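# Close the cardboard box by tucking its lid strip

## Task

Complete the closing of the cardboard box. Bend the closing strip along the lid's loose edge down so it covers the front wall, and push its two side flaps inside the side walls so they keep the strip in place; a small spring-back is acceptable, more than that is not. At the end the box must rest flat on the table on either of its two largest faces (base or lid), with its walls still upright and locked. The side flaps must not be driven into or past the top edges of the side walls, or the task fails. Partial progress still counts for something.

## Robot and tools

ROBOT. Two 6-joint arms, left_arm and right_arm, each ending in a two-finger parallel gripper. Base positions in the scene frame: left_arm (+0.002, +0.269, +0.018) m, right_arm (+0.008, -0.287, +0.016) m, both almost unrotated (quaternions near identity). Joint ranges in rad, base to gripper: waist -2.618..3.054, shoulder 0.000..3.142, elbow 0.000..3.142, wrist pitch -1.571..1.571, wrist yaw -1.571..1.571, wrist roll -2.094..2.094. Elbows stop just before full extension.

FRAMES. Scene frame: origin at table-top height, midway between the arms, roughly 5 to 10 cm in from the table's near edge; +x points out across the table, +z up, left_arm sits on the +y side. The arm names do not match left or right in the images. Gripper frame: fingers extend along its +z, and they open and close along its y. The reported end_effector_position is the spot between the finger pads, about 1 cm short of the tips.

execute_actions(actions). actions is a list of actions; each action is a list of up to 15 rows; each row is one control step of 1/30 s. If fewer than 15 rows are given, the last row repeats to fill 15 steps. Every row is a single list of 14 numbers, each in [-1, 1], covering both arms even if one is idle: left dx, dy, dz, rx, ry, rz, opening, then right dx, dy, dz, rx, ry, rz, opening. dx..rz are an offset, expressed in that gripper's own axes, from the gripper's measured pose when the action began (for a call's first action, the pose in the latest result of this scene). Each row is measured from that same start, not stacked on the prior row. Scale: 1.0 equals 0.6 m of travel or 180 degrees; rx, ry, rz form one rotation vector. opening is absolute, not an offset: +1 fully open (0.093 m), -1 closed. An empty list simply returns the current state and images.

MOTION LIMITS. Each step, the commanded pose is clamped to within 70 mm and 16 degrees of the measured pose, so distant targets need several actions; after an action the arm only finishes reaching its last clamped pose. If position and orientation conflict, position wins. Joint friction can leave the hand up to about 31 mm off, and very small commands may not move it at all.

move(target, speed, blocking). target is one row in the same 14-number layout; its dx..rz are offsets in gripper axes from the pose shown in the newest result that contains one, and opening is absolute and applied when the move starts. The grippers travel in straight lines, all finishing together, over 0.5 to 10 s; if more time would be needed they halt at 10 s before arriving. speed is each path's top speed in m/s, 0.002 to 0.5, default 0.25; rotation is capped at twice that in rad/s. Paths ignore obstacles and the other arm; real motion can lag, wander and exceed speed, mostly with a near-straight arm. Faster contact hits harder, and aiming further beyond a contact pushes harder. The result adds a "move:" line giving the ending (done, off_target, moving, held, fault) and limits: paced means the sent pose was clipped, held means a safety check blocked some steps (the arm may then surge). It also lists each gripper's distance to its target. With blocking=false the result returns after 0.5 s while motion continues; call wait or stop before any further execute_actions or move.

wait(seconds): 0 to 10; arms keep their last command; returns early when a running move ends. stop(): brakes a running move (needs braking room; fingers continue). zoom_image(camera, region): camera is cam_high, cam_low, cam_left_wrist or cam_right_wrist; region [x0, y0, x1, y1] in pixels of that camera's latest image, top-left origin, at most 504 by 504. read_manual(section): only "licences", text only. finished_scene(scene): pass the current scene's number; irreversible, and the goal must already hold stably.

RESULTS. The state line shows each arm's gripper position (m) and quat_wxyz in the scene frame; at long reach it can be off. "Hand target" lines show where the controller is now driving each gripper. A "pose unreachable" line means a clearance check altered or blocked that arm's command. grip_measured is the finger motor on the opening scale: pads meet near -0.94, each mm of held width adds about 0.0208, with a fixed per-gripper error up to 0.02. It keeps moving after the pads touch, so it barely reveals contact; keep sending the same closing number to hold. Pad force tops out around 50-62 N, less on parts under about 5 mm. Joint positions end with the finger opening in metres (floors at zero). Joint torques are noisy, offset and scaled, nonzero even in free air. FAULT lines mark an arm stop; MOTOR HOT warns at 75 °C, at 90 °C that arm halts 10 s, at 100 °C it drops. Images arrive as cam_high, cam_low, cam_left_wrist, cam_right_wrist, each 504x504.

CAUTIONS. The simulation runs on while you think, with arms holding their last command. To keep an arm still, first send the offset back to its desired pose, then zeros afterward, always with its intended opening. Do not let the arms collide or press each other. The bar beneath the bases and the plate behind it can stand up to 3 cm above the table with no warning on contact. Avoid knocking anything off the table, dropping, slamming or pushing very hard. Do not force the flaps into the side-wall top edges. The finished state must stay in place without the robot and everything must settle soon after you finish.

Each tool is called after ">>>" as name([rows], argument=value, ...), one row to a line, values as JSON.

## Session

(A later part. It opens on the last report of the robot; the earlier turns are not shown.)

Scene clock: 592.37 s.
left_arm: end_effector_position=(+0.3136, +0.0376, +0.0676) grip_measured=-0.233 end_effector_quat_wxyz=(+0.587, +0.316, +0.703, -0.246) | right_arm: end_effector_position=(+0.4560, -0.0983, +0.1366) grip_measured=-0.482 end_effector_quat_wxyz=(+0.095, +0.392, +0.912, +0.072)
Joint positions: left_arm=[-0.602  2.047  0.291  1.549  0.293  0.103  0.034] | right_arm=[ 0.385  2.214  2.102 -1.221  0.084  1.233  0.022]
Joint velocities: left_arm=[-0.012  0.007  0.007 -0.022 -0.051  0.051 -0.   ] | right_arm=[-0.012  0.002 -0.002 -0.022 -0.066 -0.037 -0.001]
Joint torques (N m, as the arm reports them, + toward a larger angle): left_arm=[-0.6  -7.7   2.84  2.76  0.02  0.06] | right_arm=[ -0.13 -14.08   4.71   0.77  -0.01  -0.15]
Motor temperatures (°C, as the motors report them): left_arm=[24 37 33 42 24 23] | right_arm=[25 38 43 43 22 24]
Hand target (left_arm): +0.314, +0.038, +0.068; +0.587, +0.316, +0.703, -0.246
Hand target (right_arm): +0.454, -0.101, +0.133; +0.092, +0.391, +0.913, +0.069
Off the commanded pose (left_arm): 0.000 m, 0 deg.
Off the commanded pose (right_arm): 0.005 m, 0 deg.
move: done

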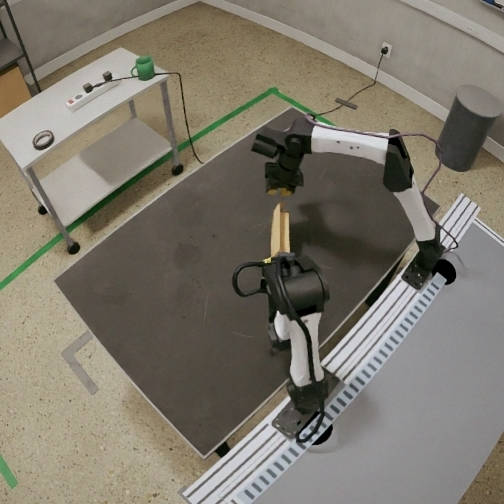

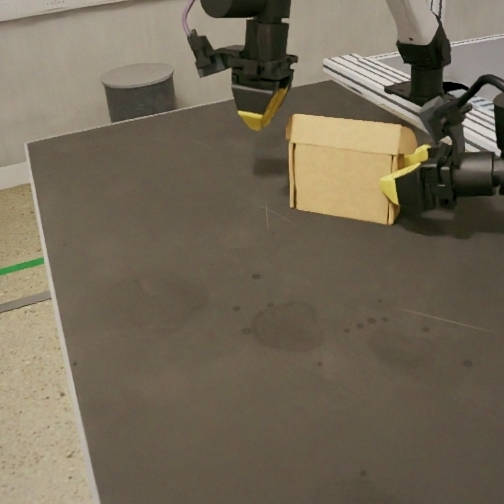

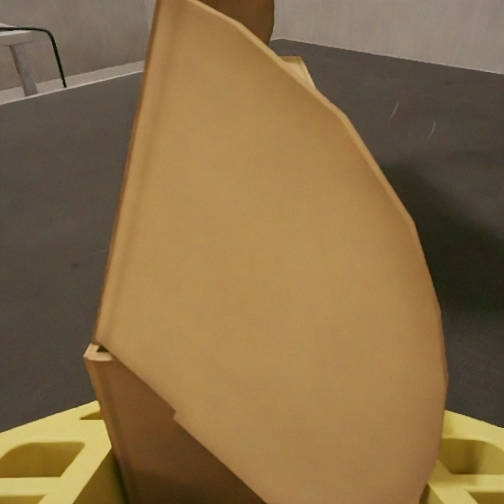

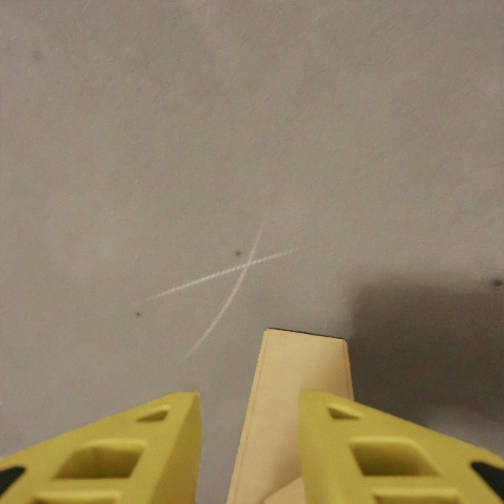

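>>> move(target=[0,0,0,0,0,0,-0.25, 0.1,0,-0.008,0,0,0,-0.48], speed=0.05)

Scene clock: 597.47 s.
left_arm: end_effector_position=(+0.3136, +0.0376, +0.0677) grip_measured=-0.233 end_effector_quat_wxyz=(+0.588, +0.316, +0.703, -0.246) | right_arm: end_effector_position=(+0.4304, -0.0725, +0.1405) grip_measured=-0.482 end_effector_quat_wxyz=(+0.117, +0.404, +0.905, +0.067)
Joint positions: left_arm=[-0.602  2.047  0.291  1.549  0.293  0.103  0.034] | right_arm=[ 0.482  2.143  1.993 -1.173  0.151  1.349  0.022]
Joint velocities: left_arm=[-0.002 -0.007 -0.007 -0.007  0.081 -0.051 -0.   ] | right_arm=[-0.007 -0.017  0.012 -0.022  0.037 -0.095 -0.   ]
Joint torques (N m, as the arm reports them, + toward a larger angle): left_arm=[-0.56 -7.75  2.9   2.72  0.01  0.04] | right_arm=[  3.11 -13.56   4.84   0.73  -0.34  -0.01]
Motor temperatures (°C, as the motors report them): left_arm=[24 37 33 42 24 23] | right_arm=[25 40 42 42 22 24]
Hand target (left_arm): +0.314, +0.038, +0.068; +0.587, +0.316, +0.703, -0.246
Hand target (right_arm): +0.414, -0.056, +0.135; +0.094, +0.392, +0.912, +0.073
Off the commanded pose (left_arm): 0.000 m, 0 deg.
Off the commanded pose (right_arm): 0.025 m, 3 deg.
move: off_target (right_arm)

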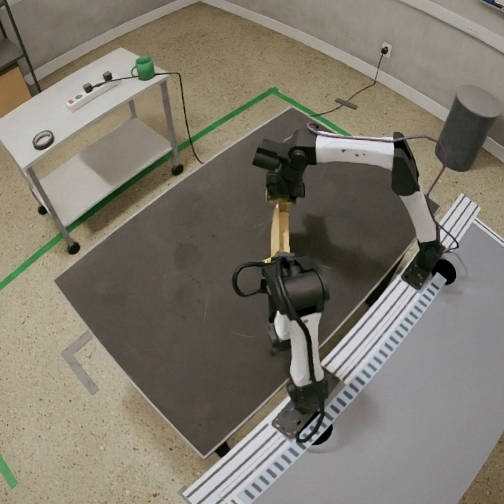

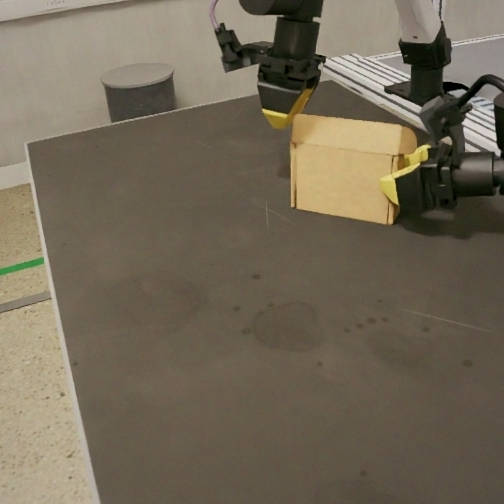

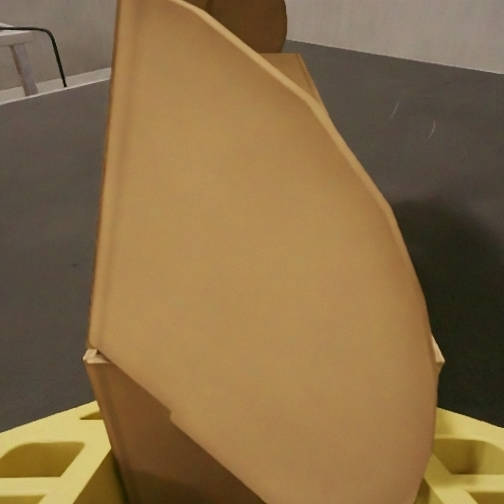

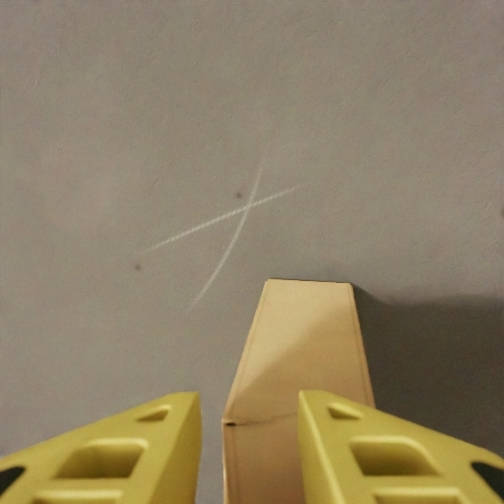

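>>> move(target=[0,0,0,0,0,0,-0.25, -0.02,0.012,0.005,0.068,0.04,0,-0.48], speed=0.05)

>>> move(target=[0,0,0,0,0,0,-0.25, 0.07,0,0,0,0,0,-0.48], speed=0.04)

Scene clock: 606.87 s.
left_arm: end_effector_position=(+0.3136, +0.0376, +0.0677) grip_measured=-0.233 end_effector_quat_wxyz=(+0.588, +0.316, +0.703, -0.246) | right_arm: end_effector_position=(+0.4436, -0.0777, +0.1431) grip_measured=-0.482 end_effector_quat_wxyz=(+0.056, +0.409, +0.911, +0.025)
Joint positions: left_arm=[-0.602  2.047  0.291  1.549  0.293  0.103  0.034] | right_arm=[ 0.44   2.414  2.491 -1.54   0.097  1.327  0.022]
Joint velocities: left_arm=[-0.007 -0.007 -0.007  0.037  0.007  0.037  0.001] | right_arm=[-0.017 -0.017  0.002 -0.051  0.007 -0.051 -0.001]
Joint torques (N m, as the arm reports them, + toward a larger angle): left_arm=[-0.62 -7.78  2.74  2.76 -0.02  0.08] | right_arm=[ -0.13 -12.67   7.4    0.26  -0.16  -0.15]
Motor temperatures (°C, as the motors report them): left_arm=[24 37 33 42 24 23] | right_arm=[25 43 41 40 22 24]
Hand target (left_arm): +0.314, +0.038, +0.068; +0.588, +0.316, +0.703, -0.246
Hand target (right_arm): +0.444, -0.077, +0.139; +0.045, +0.407, +0.912, +0.025
Off the commanded pose (left_arm): 0.000 m, 0 deg.
Off the commanded pose (right_arm): 0.002 m, 6 deg.
joint sent to its limit (right arm) — the command would take joint 4 (wrist pitch) past its lower limit, so that joint was sent only as far as its limit.
move: off_target (right_arm)

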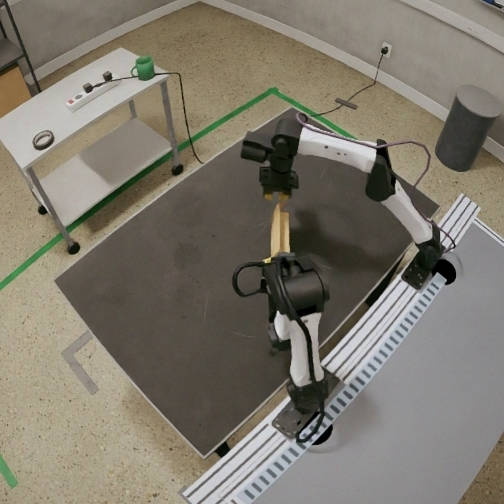

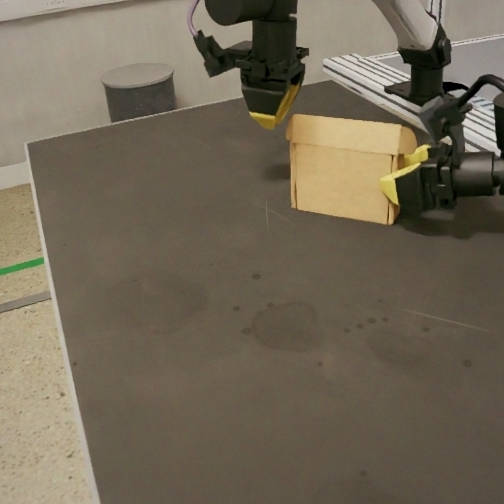

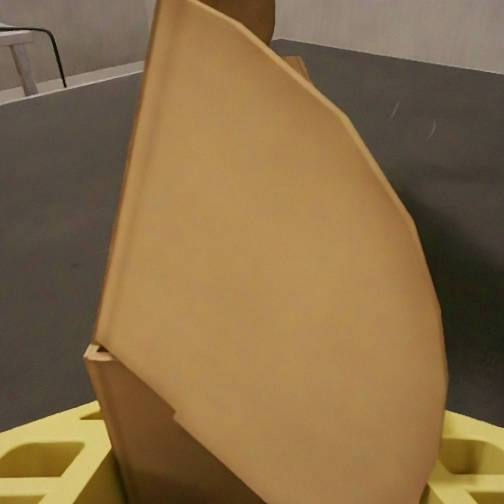

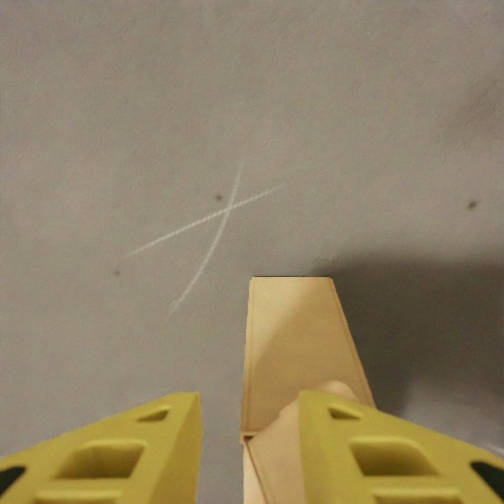

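Scene clock: 608.20 s.
left_arm: end_effector_position=(+0.3136, +0.0376, +0.0677) grip_measured=-0.233 end_effector_quat_wxyz=(+0.588, +0.316, +0.703, -0.246) | right_arm: end_effector_position=(+0.4316, -0.0671, +0.1460) grip_measured=-0.482 end_effector_quat_wxyz=(+0.080, +0.421, +0.903, +0.017)
Joint positions: left_arm=[-0.602  2.047  0.291  1.549  0.293  0.103  0.034] | right_arm=[ 0.491  2.351  2.382 -1.486  0.152  1.403  0.022]
Joint velocities: left_arm=[ 0.007 -0.022  0.002 -0.051 -0.037 -0.037  0.001] | right_arm=[-0.002  0.012 -0.022 -0.022  0.007 -0.066  0.   ]
Joint torques (N m, as the arm reports them, + toward a larger angle): left_arm=[-0.7  -7.7   2.85  2.75  0.04  0.07] | right_arm=[  3.16 -14.49   4.29   0.46  -0.36   0.02]
Motor temperatures (°C, as the motors report them): left_arm=[24 37 33 42 24 23] | right_arm=[25 44 41 40 22 24]
Hand target (left_arm): +0.314, +0.038, +0.068; +0.588, +0.316, +0.703, -0.246
Hand target (right_arm): +0.415, -0.047, +0.141; +0.055, +0.409, +0.911, +0.024
Off the commanded pose (left_arm): 0.000 m, 0 deg.
Off the commanded pose (right_arm): 0.027 m, 3 deg.
move: off_target (right_arm)

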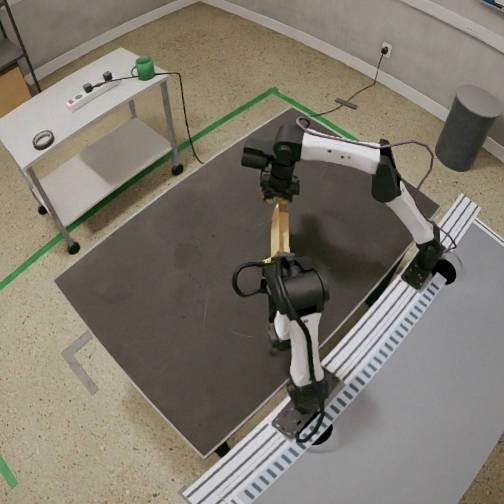

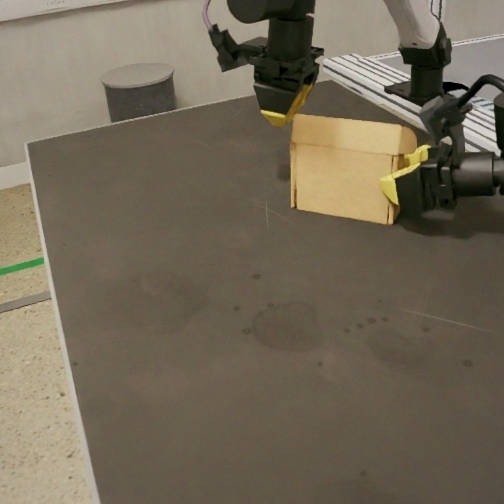

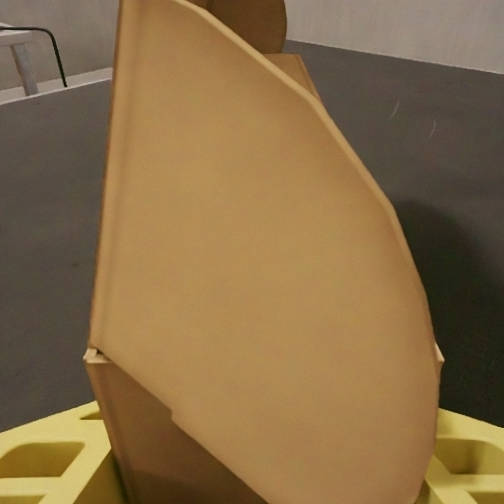

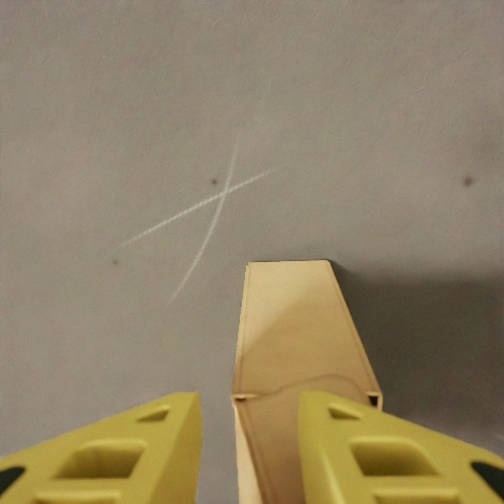

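>>> move(target=[0,0,0,0,0,0,-0.25, -0.02,0,-0.06,0,0,0,-1], speed=0.1)

>>> move(target=[0,0,0,0,0,0,-0.25, 0.15,-0.06,-0.03,0,0,0,-1], speed=0.15)

>>> zoom_image(camera="cam_low", region=[250, 40, 450, 240])

Scene clock: 614.10 s.
left_arm: end_effector_position=(+0.3141, +0.0381, +0.0676) grip_measured=-0.233 end_effector_quat_wxyz=(+0.588, +0.314, +0.704, -0.245) | right_arm: end_effector_position=(+0.4338, -0.0741, +0.1745) grip_measured=-0.972 end_effector_quat_wxyz=(+0.095, +0.420, +0.902, +0.031)
Joint positions: left_arm=[-0.602  2.047  0.291  1.549  0.288  0.102  0.034] | right_arm=[ 0.481  2.33   2.459 -1.54   0.16   1.388  0.   ]
Joint velocities: left_arm=[-0.012 -0.002  0.007 -0.066 -0.037  0.037  0.001] | right_arm=[ 0.022 -0.007  0.002 -0.007  0.007 -0.037  0.   ]
Joint torques (N m, as the arm reports them, + toward a larger angle): left_arm=[-0.68 -7.74  2.9   2.75  0.04  0.08] | right_arm=[ -0.16 -14.13   7.47   0.42  -0.01  -0.11]
Motor temperatures (°C, as the motors report them): left_arm=[24 37 33 42 24 23] | right_arm=[25 46 41 39 22 24]
Hand target (left_arm): +0.314, +0.038, +0.068; +0.588, +0.316, +0.703, -0.246
Hand target (right_arm): +0.434, -0.075, +0.183; +0.097, +0.419, +0.902, +0.039
Off the commanded pose (left_arm): 0.001 m, 0 deg.
Off the commanded pose (right_arm): 0.009 m, 2 deg.
joint sent to its limit (right arm) — the command would take joint 4 (wrist pitch) past its lower limit, so that joint was sent only as far as its limit.
move: done

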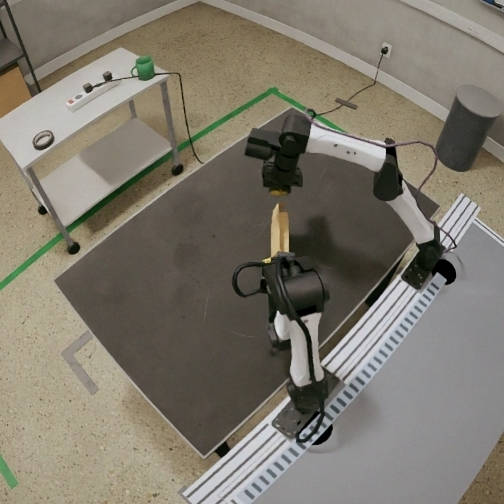

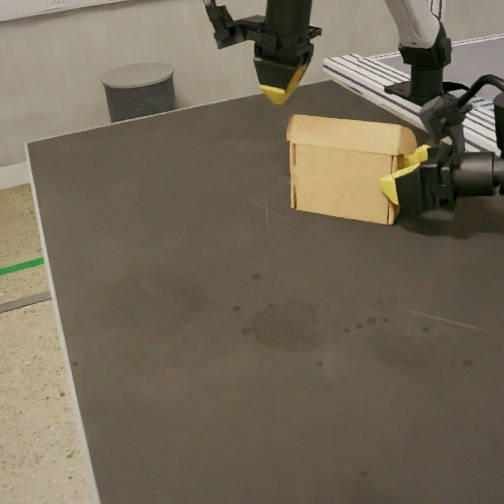

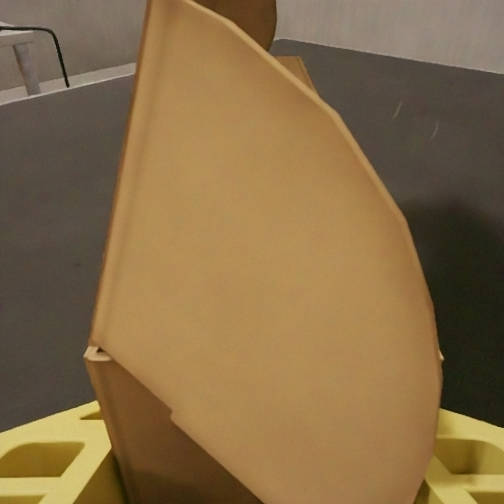

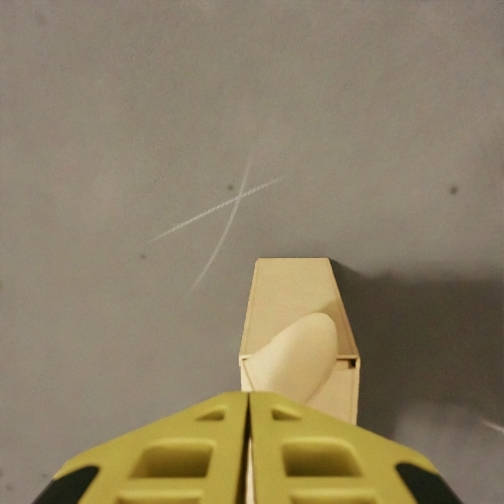

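Scene clock: 615.27 s.
left_arm: end_effector_position=(+0.3141, +0.0381, +0.0676) grip_measured=-0.233 end_effector_quat_wxyz=(+0.588, +0.314, +0.704, -0.245) | right_arm: end_effector_position=(+0.3482, -0.0290, +0.1794) grip_measured=-0.972 end_effector_quat_wxyz=(+0.089, +0.420, +0.902, +0.036)
Joint positions: left_arm=[-0.602  2.047  0.291  1.549  0.288  0.102  0.034] | right_arm=[ 0.679  2.085  2.065 -1.421  0.173  1.587  0.   ]
Joint velocities: left_arm=[ 0.007  0.012 -0.007  0.051  0.007  0.081 -0.001] | right_arm=[-0.012  0.002 -0.002  0.007  0.007 -0.095  0.   ]
Joint torques (N m, as the arm reports them, + toward a larger angle): left_arm=[-0.71 -7.74  2.89  2.76  0.04  0.05] | right_arm=[  0.99 -12.45   4.56   0.62   0.09  -0.03]
Motor temperatures (°C, as the motors report them): left_arm=[24 37 33 42 24 23] | right_arm=[25 46 40 39 22 24]
Hand target (left_arm): +0.314, +0.038, +0.068; +0.588, +0.314, +0.704, -0.245
Hand target (right_arm): +0.346, -0.029, +0.176; +0.093, +0.420, +0.902, +0.033
Off the commanded pose (left_arm): 0.000 m, 0 deg.
Off the commanded pose (right_arm): 0.006 m, 1 deg.
move: done

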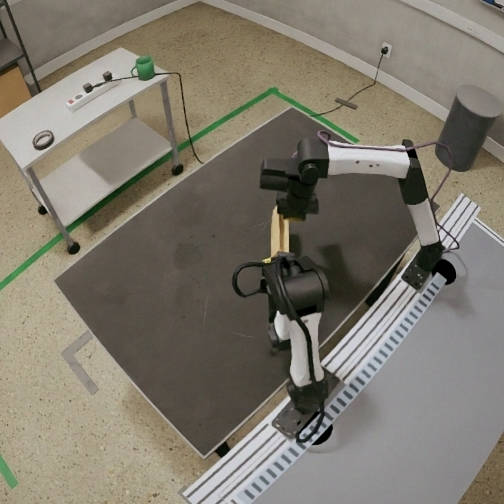

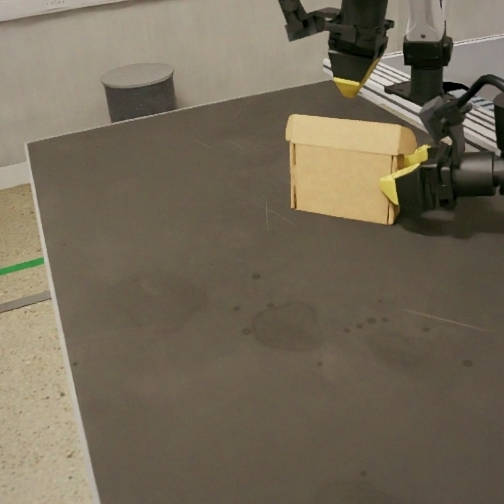

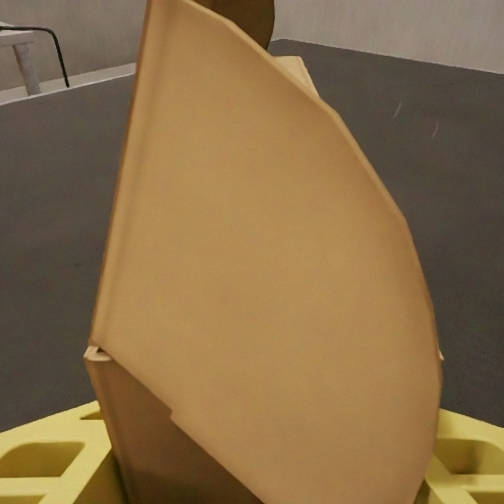

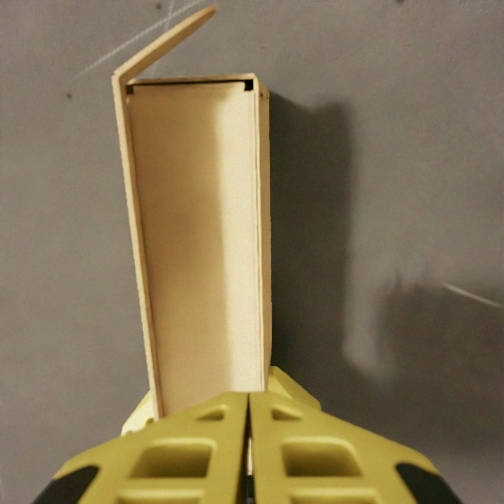

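Region (250, 40, 450, 240) of cam_low's 504x504 image, scaled by 2.520, with more detail than that image has.

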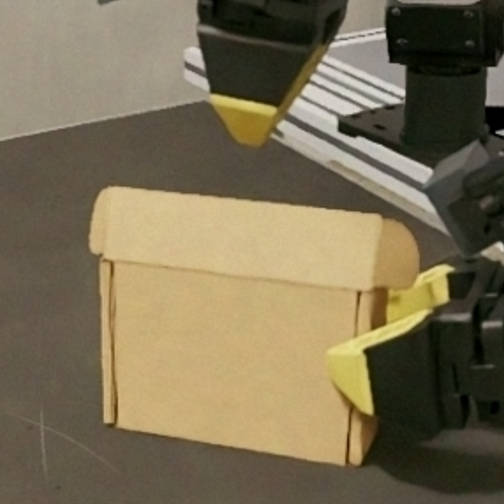

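>>> move(target=[0,0,0,0,0,0,-0.25, 0,0,0.07,0,0,0,-1], speed=0.1)

>>> move(target=[0,0,0,0,0,0,-0.25, 0,0.1,0.02,0,0,0,-1], speed=0.06)

Scene clock: 622.00 s.
left_arm: end_effector_position=(+0.3141, +0.0381, +0.0676) grip_measured=-0.233 end_effector_quat_wxyz=(+0.588, +0.314, +0.704, -0.245) | right_arm: end_effector_position=(+0.3560, -0.0270, +0.1441) grip_measured=-0.972 end_effector_quat_wxyz=(+0.092, +0.421, +0.902, +0.040)
Joint positions: left_arm=[-0.602  2.047  0.291  1.549  0.288  0.102  0.034] | right_arm=[ 0.668  2.082  1.917 -1.266  0.174  1.577  0.   ]
Joint velocities: left_arm=[-0.002  0.007 -0.007 -0.037 -0.125 -0.051 -0.001] | right_arm=[-0.042 -0.002 -0.002  0.022  0.007  0.037  0.   ]
Joint torques (N m, as the arm reports them, + toward a larger angle): left_arm=[-0.78 -7.68  2.98  2.78  0.03  0.05] | right_arm=[ -0.18 -12.11   4.87   0.59   0.03  -0.12]
Motor temperatures (°C, as the motors report them): left_arm=[24 38 33 42 24 23] | right_arm=[25 47 40 39 22 24]
Hand target (left_arm): +0.314, +0.038, +0.068; +0.588, +0.314, +0.704, -0.245
Hand target (right_arm): +0.355, -0.030, +0.138; +0.089, +0.420, +0.902, +0.035
Off the commanded pose (left_arm): 0.000 m, 0 deg.
Off the commanded pose (right_arm): 0.006 m, 1 deg.
move: done

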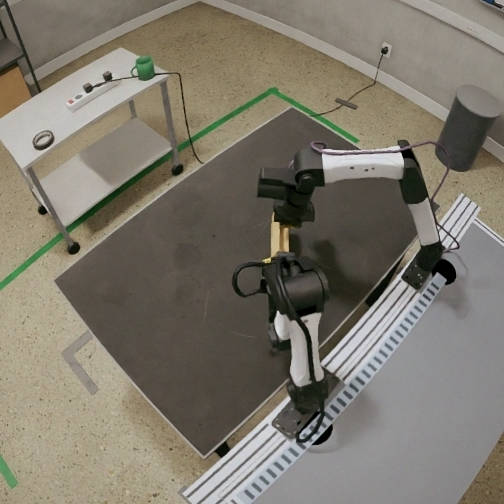

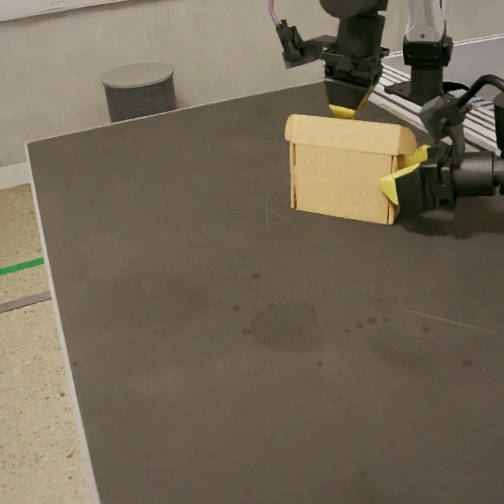

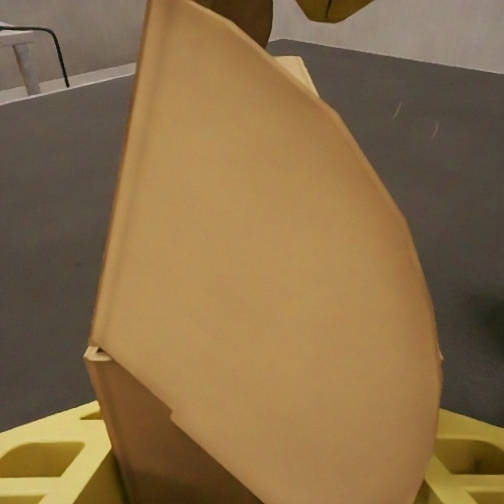

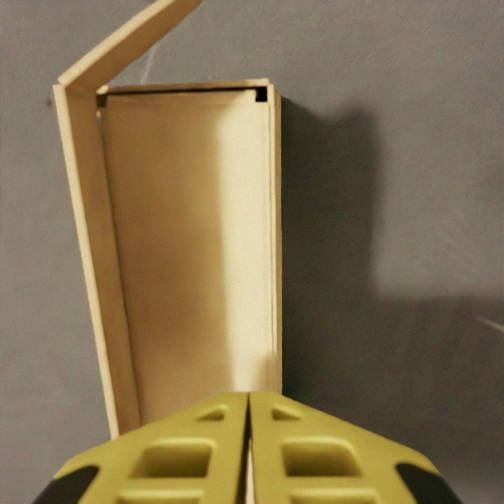

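Scene clock: 623.53 s.
left_arm: end_effector_position=(+0.3170, +0.0408, +0.0676) grip_measured=-0.233 end_effector_quat_wxyz=(+0.589, +0.301, +0.710, -0.242) | right_arm: end_effector_position=(+0.3914, +0.0052, +0.1464) grip_measured=-0.972 end_effector_quat_wxyz=(+0.084, +0.419, +0.903, +0.029)
Joint positions: left_arm=[-0.602  2.047  0.291  1.55   0.265  0.084  0.034] | right_arm=[ 0.668  2.391  2.441 -1.507  0.167  1.576  0.   ]
Joint velocities: left_arm=[ 0.017 -0.012  0.017 -0.007 -0.022 -0.022  0.   ] | right_arm=[ 0.007  0.017  0.007  0.007 -0.007 -0.066  0.   ]
Joint torques (N m, as the arm reports them, + toward a larger angle): left_arm=[-0.72 -7.64  2.81  2.78  0.27  0.21] | right_arm=[  0.04 -11.99   7.48   0.75   0.07  -0.08]
Motor temperatures (°C, as the motors report them): left_arm=[24 38 33 42 24 23] | right_arm=[25 47 40 39 22 24]
Hand target (left_arm): +0.314, +0.038, +0.068; +0.588, +0.314, +0.704, -0.245
Hand target (right_arm): +0.402, +0.012, +0.140; +0.092, +0.421, +0.901, +0.040
Off the commanded pose (left_arm): 0.004 m, 2 deg.
Off the commanded pose (right_arm): 0.015 m, 2 deg.
move: off_target (right_arm)

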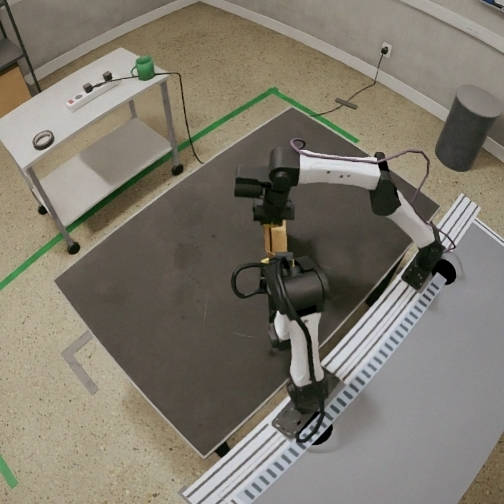

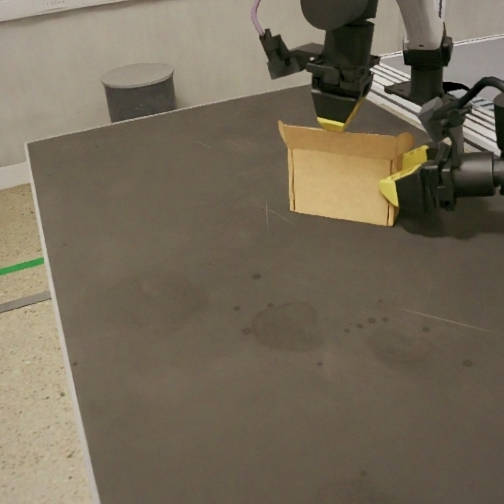

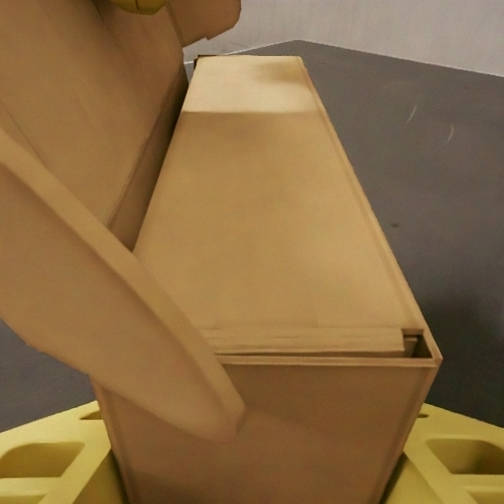

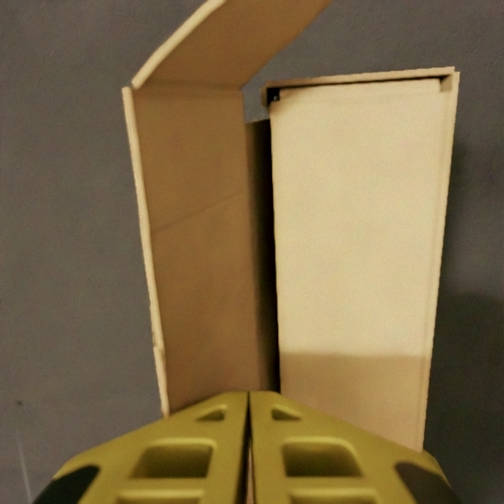

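>>> move(target=[0,0,0,0,0,0,-0.25, 0,-0.04,-0.06,0,0,0,-1], speed=0.1)

Scene clock: 631.97 s.
left_arm: end_effector_position=(+0.3180, +0.0418, +0.0678) grip_measured=-0.233 end_effector_quat_wxyz=(+0.590, +0.297, +0.712, -0.240) | right_arm: end_effector_position=(+0.3769, -0.0094, +0.1866) grip_measured=-0.972 end_effector_quat_wxyz=(+0.091, +0.423, +0.900, +0.046)
Joint positions: left_arm=[-0.602  2.047  0.291  1.552  0.257  0.078  0.034] | right_arm=[ 0.668  2.27   2.391 -1.542  0.167  1.581  0.   ]
Joint velocities: left_arm=[ 0.002 -0.002 -0.007  0.037  0.051  0.007  0.001] | right_arm=[-0.007  0.002 -0.017  0.051 -0.007  0.022  0.   ]
Joint torques (N m, as the arm reports them, + toward a larger angle): left_arm=[-0.68 -7.63  3.02  2.72  0.09  0.08] | right_arm=[  1.11 -13.27   4.37   0.38   0.04  -0.02]
Motor temperatures (°C, as the motors report them): left_arm=[24 38 33 43 24 23] | right_arm=[25 48 41 38 22 24]
Hand target (left_arm): +0.317, +0.041, +0.068; +0.589, +0.301, +0.710, -0.242
Hand target (right_arm): +0.368, -0.010, +0.180; +0.084, +0.419, +0.903, +0.029
Off the commanded pose (left_arm): 0.001 m, 1 deg.
Off the commanded pose (right_arm): 0.013 m, 2 deg.
joint sent to its limit (right arm) — the command would take joint 4 (wrist pitch) past its lower limit, so that joint was sent only as far as its limit.
move: off_target (right_arm)

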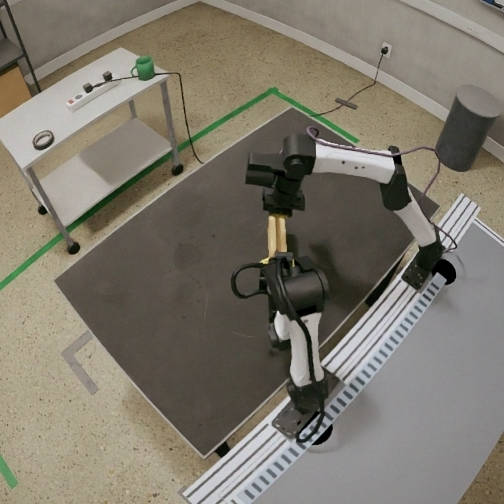

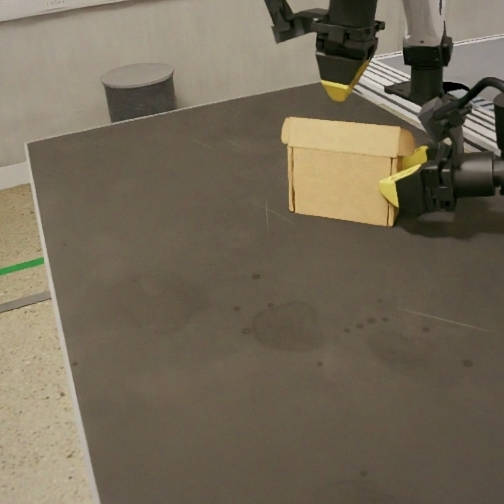

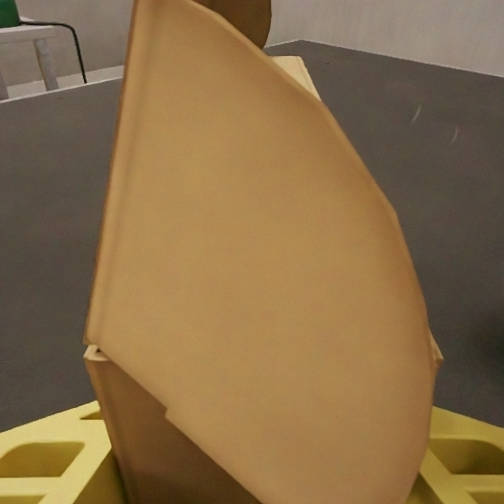

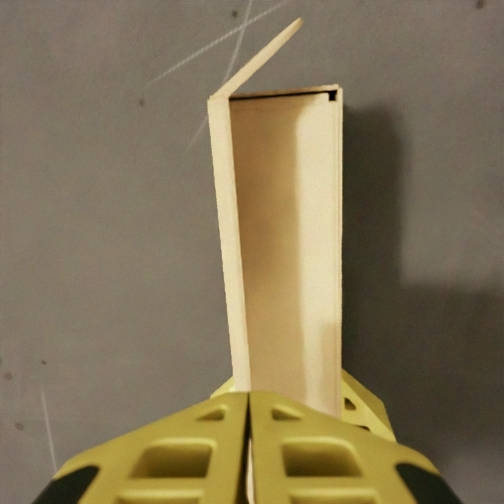

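>>> execute_actions(actions=[])

Scene clock: 650.77 s.
left_arm: end_effector_position=(+0.3180, +0.0418, +0.0678) grip_measured=-0.233 end_effector_quat_wxyz=(+0.590, +0.297, +0.712, -0.240) | right_arm: end_effector_position=(+0.3769, -0.0094, +0.1866) grip_measured=-0.972 end_effector_quat_wxyz=(+0.091, +0.423, +0.900, +0.046)
Joint positions: left_arm=[-0.602  2.047  0.291  1.552  0.257  0.078  0.034] | right_arm=[ 0.668  2.27   2.391 -1.542  0.167  1.581  0.   ]
Joint velocities: left_arm=[ 0.002  0.017 -0.012  0.007  0.007  0.007 -0.   ] | right_arm=[-0.002 -0.022 -0.017 -0.051 -0.007  0.037  0.   ]
Joint torques (N m, as the arm reports them, + toward a larger angle): left_arm=[-0.7  -7.66  2.86  2.76  0.08  0.09] | right_arm=[  1.14 -13.22   4.31   0.39   0.04  -0.05]
Motor temperatures (°C, as the motors report them): left_arm=[24 38 32 43 24 23] | right_arm=[25 51 39 36 22 24]
Hand target (left_arm): +0.317, +0.041, +0.068; +0.589, +0.301, +0.710, -0.242
Hand target (right_arm): +0.368, -0.010, +0.180; +0.084, +0.419, +0.903, +0.029
Off the commanded pose (left_arm): 0.001 m, 1 deg.
Off the commanded pose (right_arm): 0.013 m, 2 deg.

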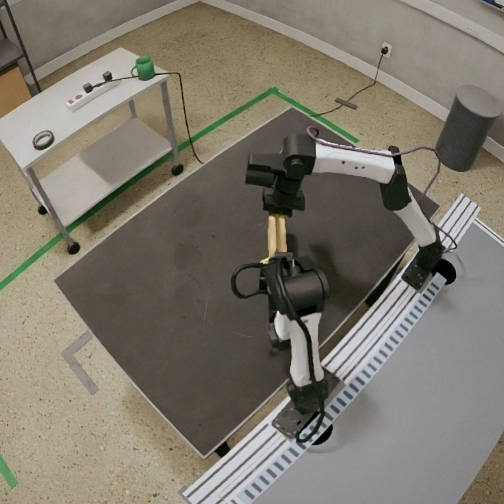

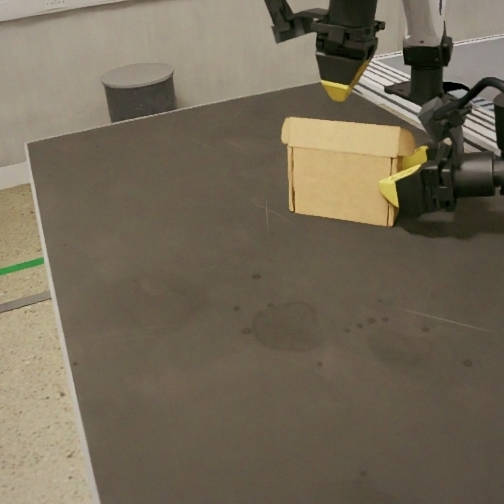

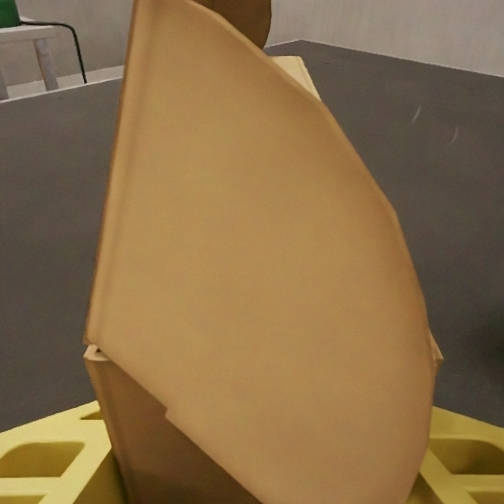

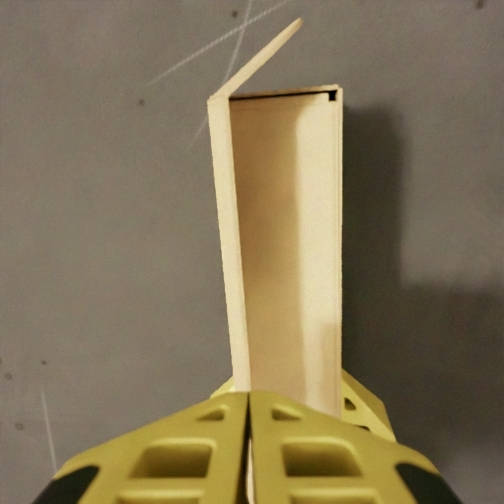

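>>> move(target=[0,0,0,0,0,0,-0.25, -0.075,-0.04,0,0,0,-0.5,1], speed=0.2)

Scene clock: 673.57 s.
left_arm: end_effector_position=(+0.3180, +0.0418, +0.0678) grip_measured=-0.233 end_effector_quat_wxyz=(+0.590, +0.297, +0.712, -0.240) | right_arm: end_effector_position=(+0.3899, -0.0580, +0.1918) grip_measured=+1.000 end_effector_quat_wxyz=(+0.100, -0.335, +0.936, -0.039)
Joint positions: left_arm=[-0.602  2.047  0.291  1.552  0.257  0.078  0.034] | right_arm=[ 0.566  2.146  2.212 -1.467  0.167 -0.088  0.093]
Joint velocities: left_arm=[-0.032 -0.022  0.007 -0.051  0.007 -0.022 -0.   ] | right_arm=[ 0.007 -0.002 -0.002  0.022 -0.037  0.007  0.   ]
Joint torques (N m, as the arm reports them, + toward a larger angle): left_arm=[-0.66 -7.75  2.88  2.78  0.02  0.03] | right_arm=[ -0.23 -13.23   4.65   0.75  -0.1   -0.16]
Motor temperatures (°C, as the motors report them): left_arm=[24 38 32 43 24 23] | right_arm=[25 53 38 35 22 24]
Hand target (left_arm): +0.318, +0.042, +0.068; +0.590, +0.297, +0.712, -0.240
Hand target (right_arm): +0.388, -0.060, +0.189; +0.096, -0.338, +0.936, -0.034
Off the commanded pose (left_arm): 0.000 m, 0 deg.
Off the commanded pose (right_arm): 0.005 m, 1 deg.
move: done

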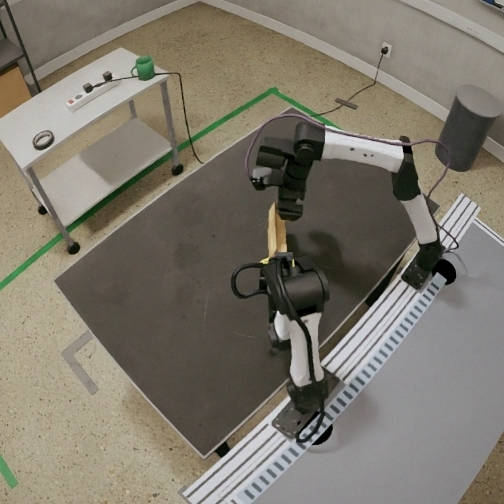

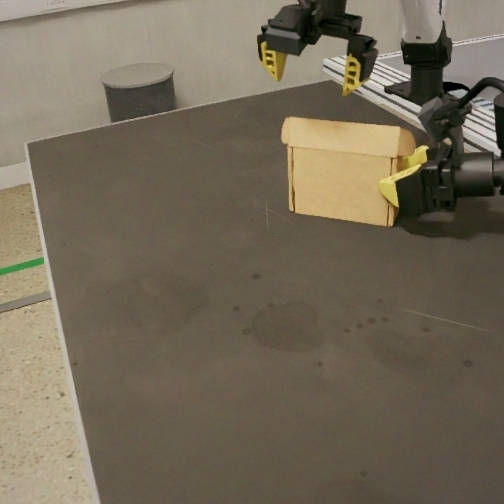

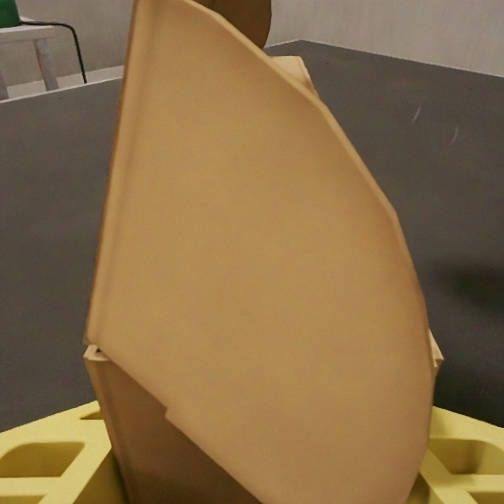

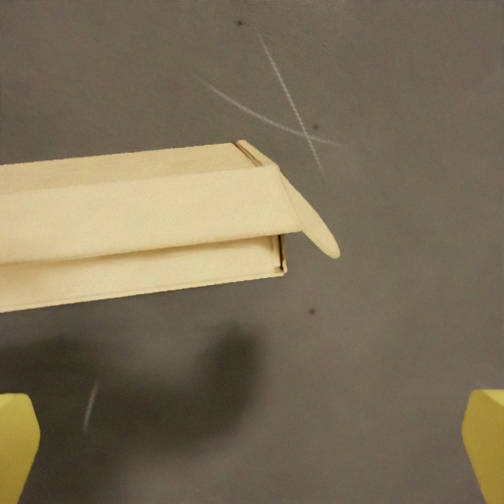

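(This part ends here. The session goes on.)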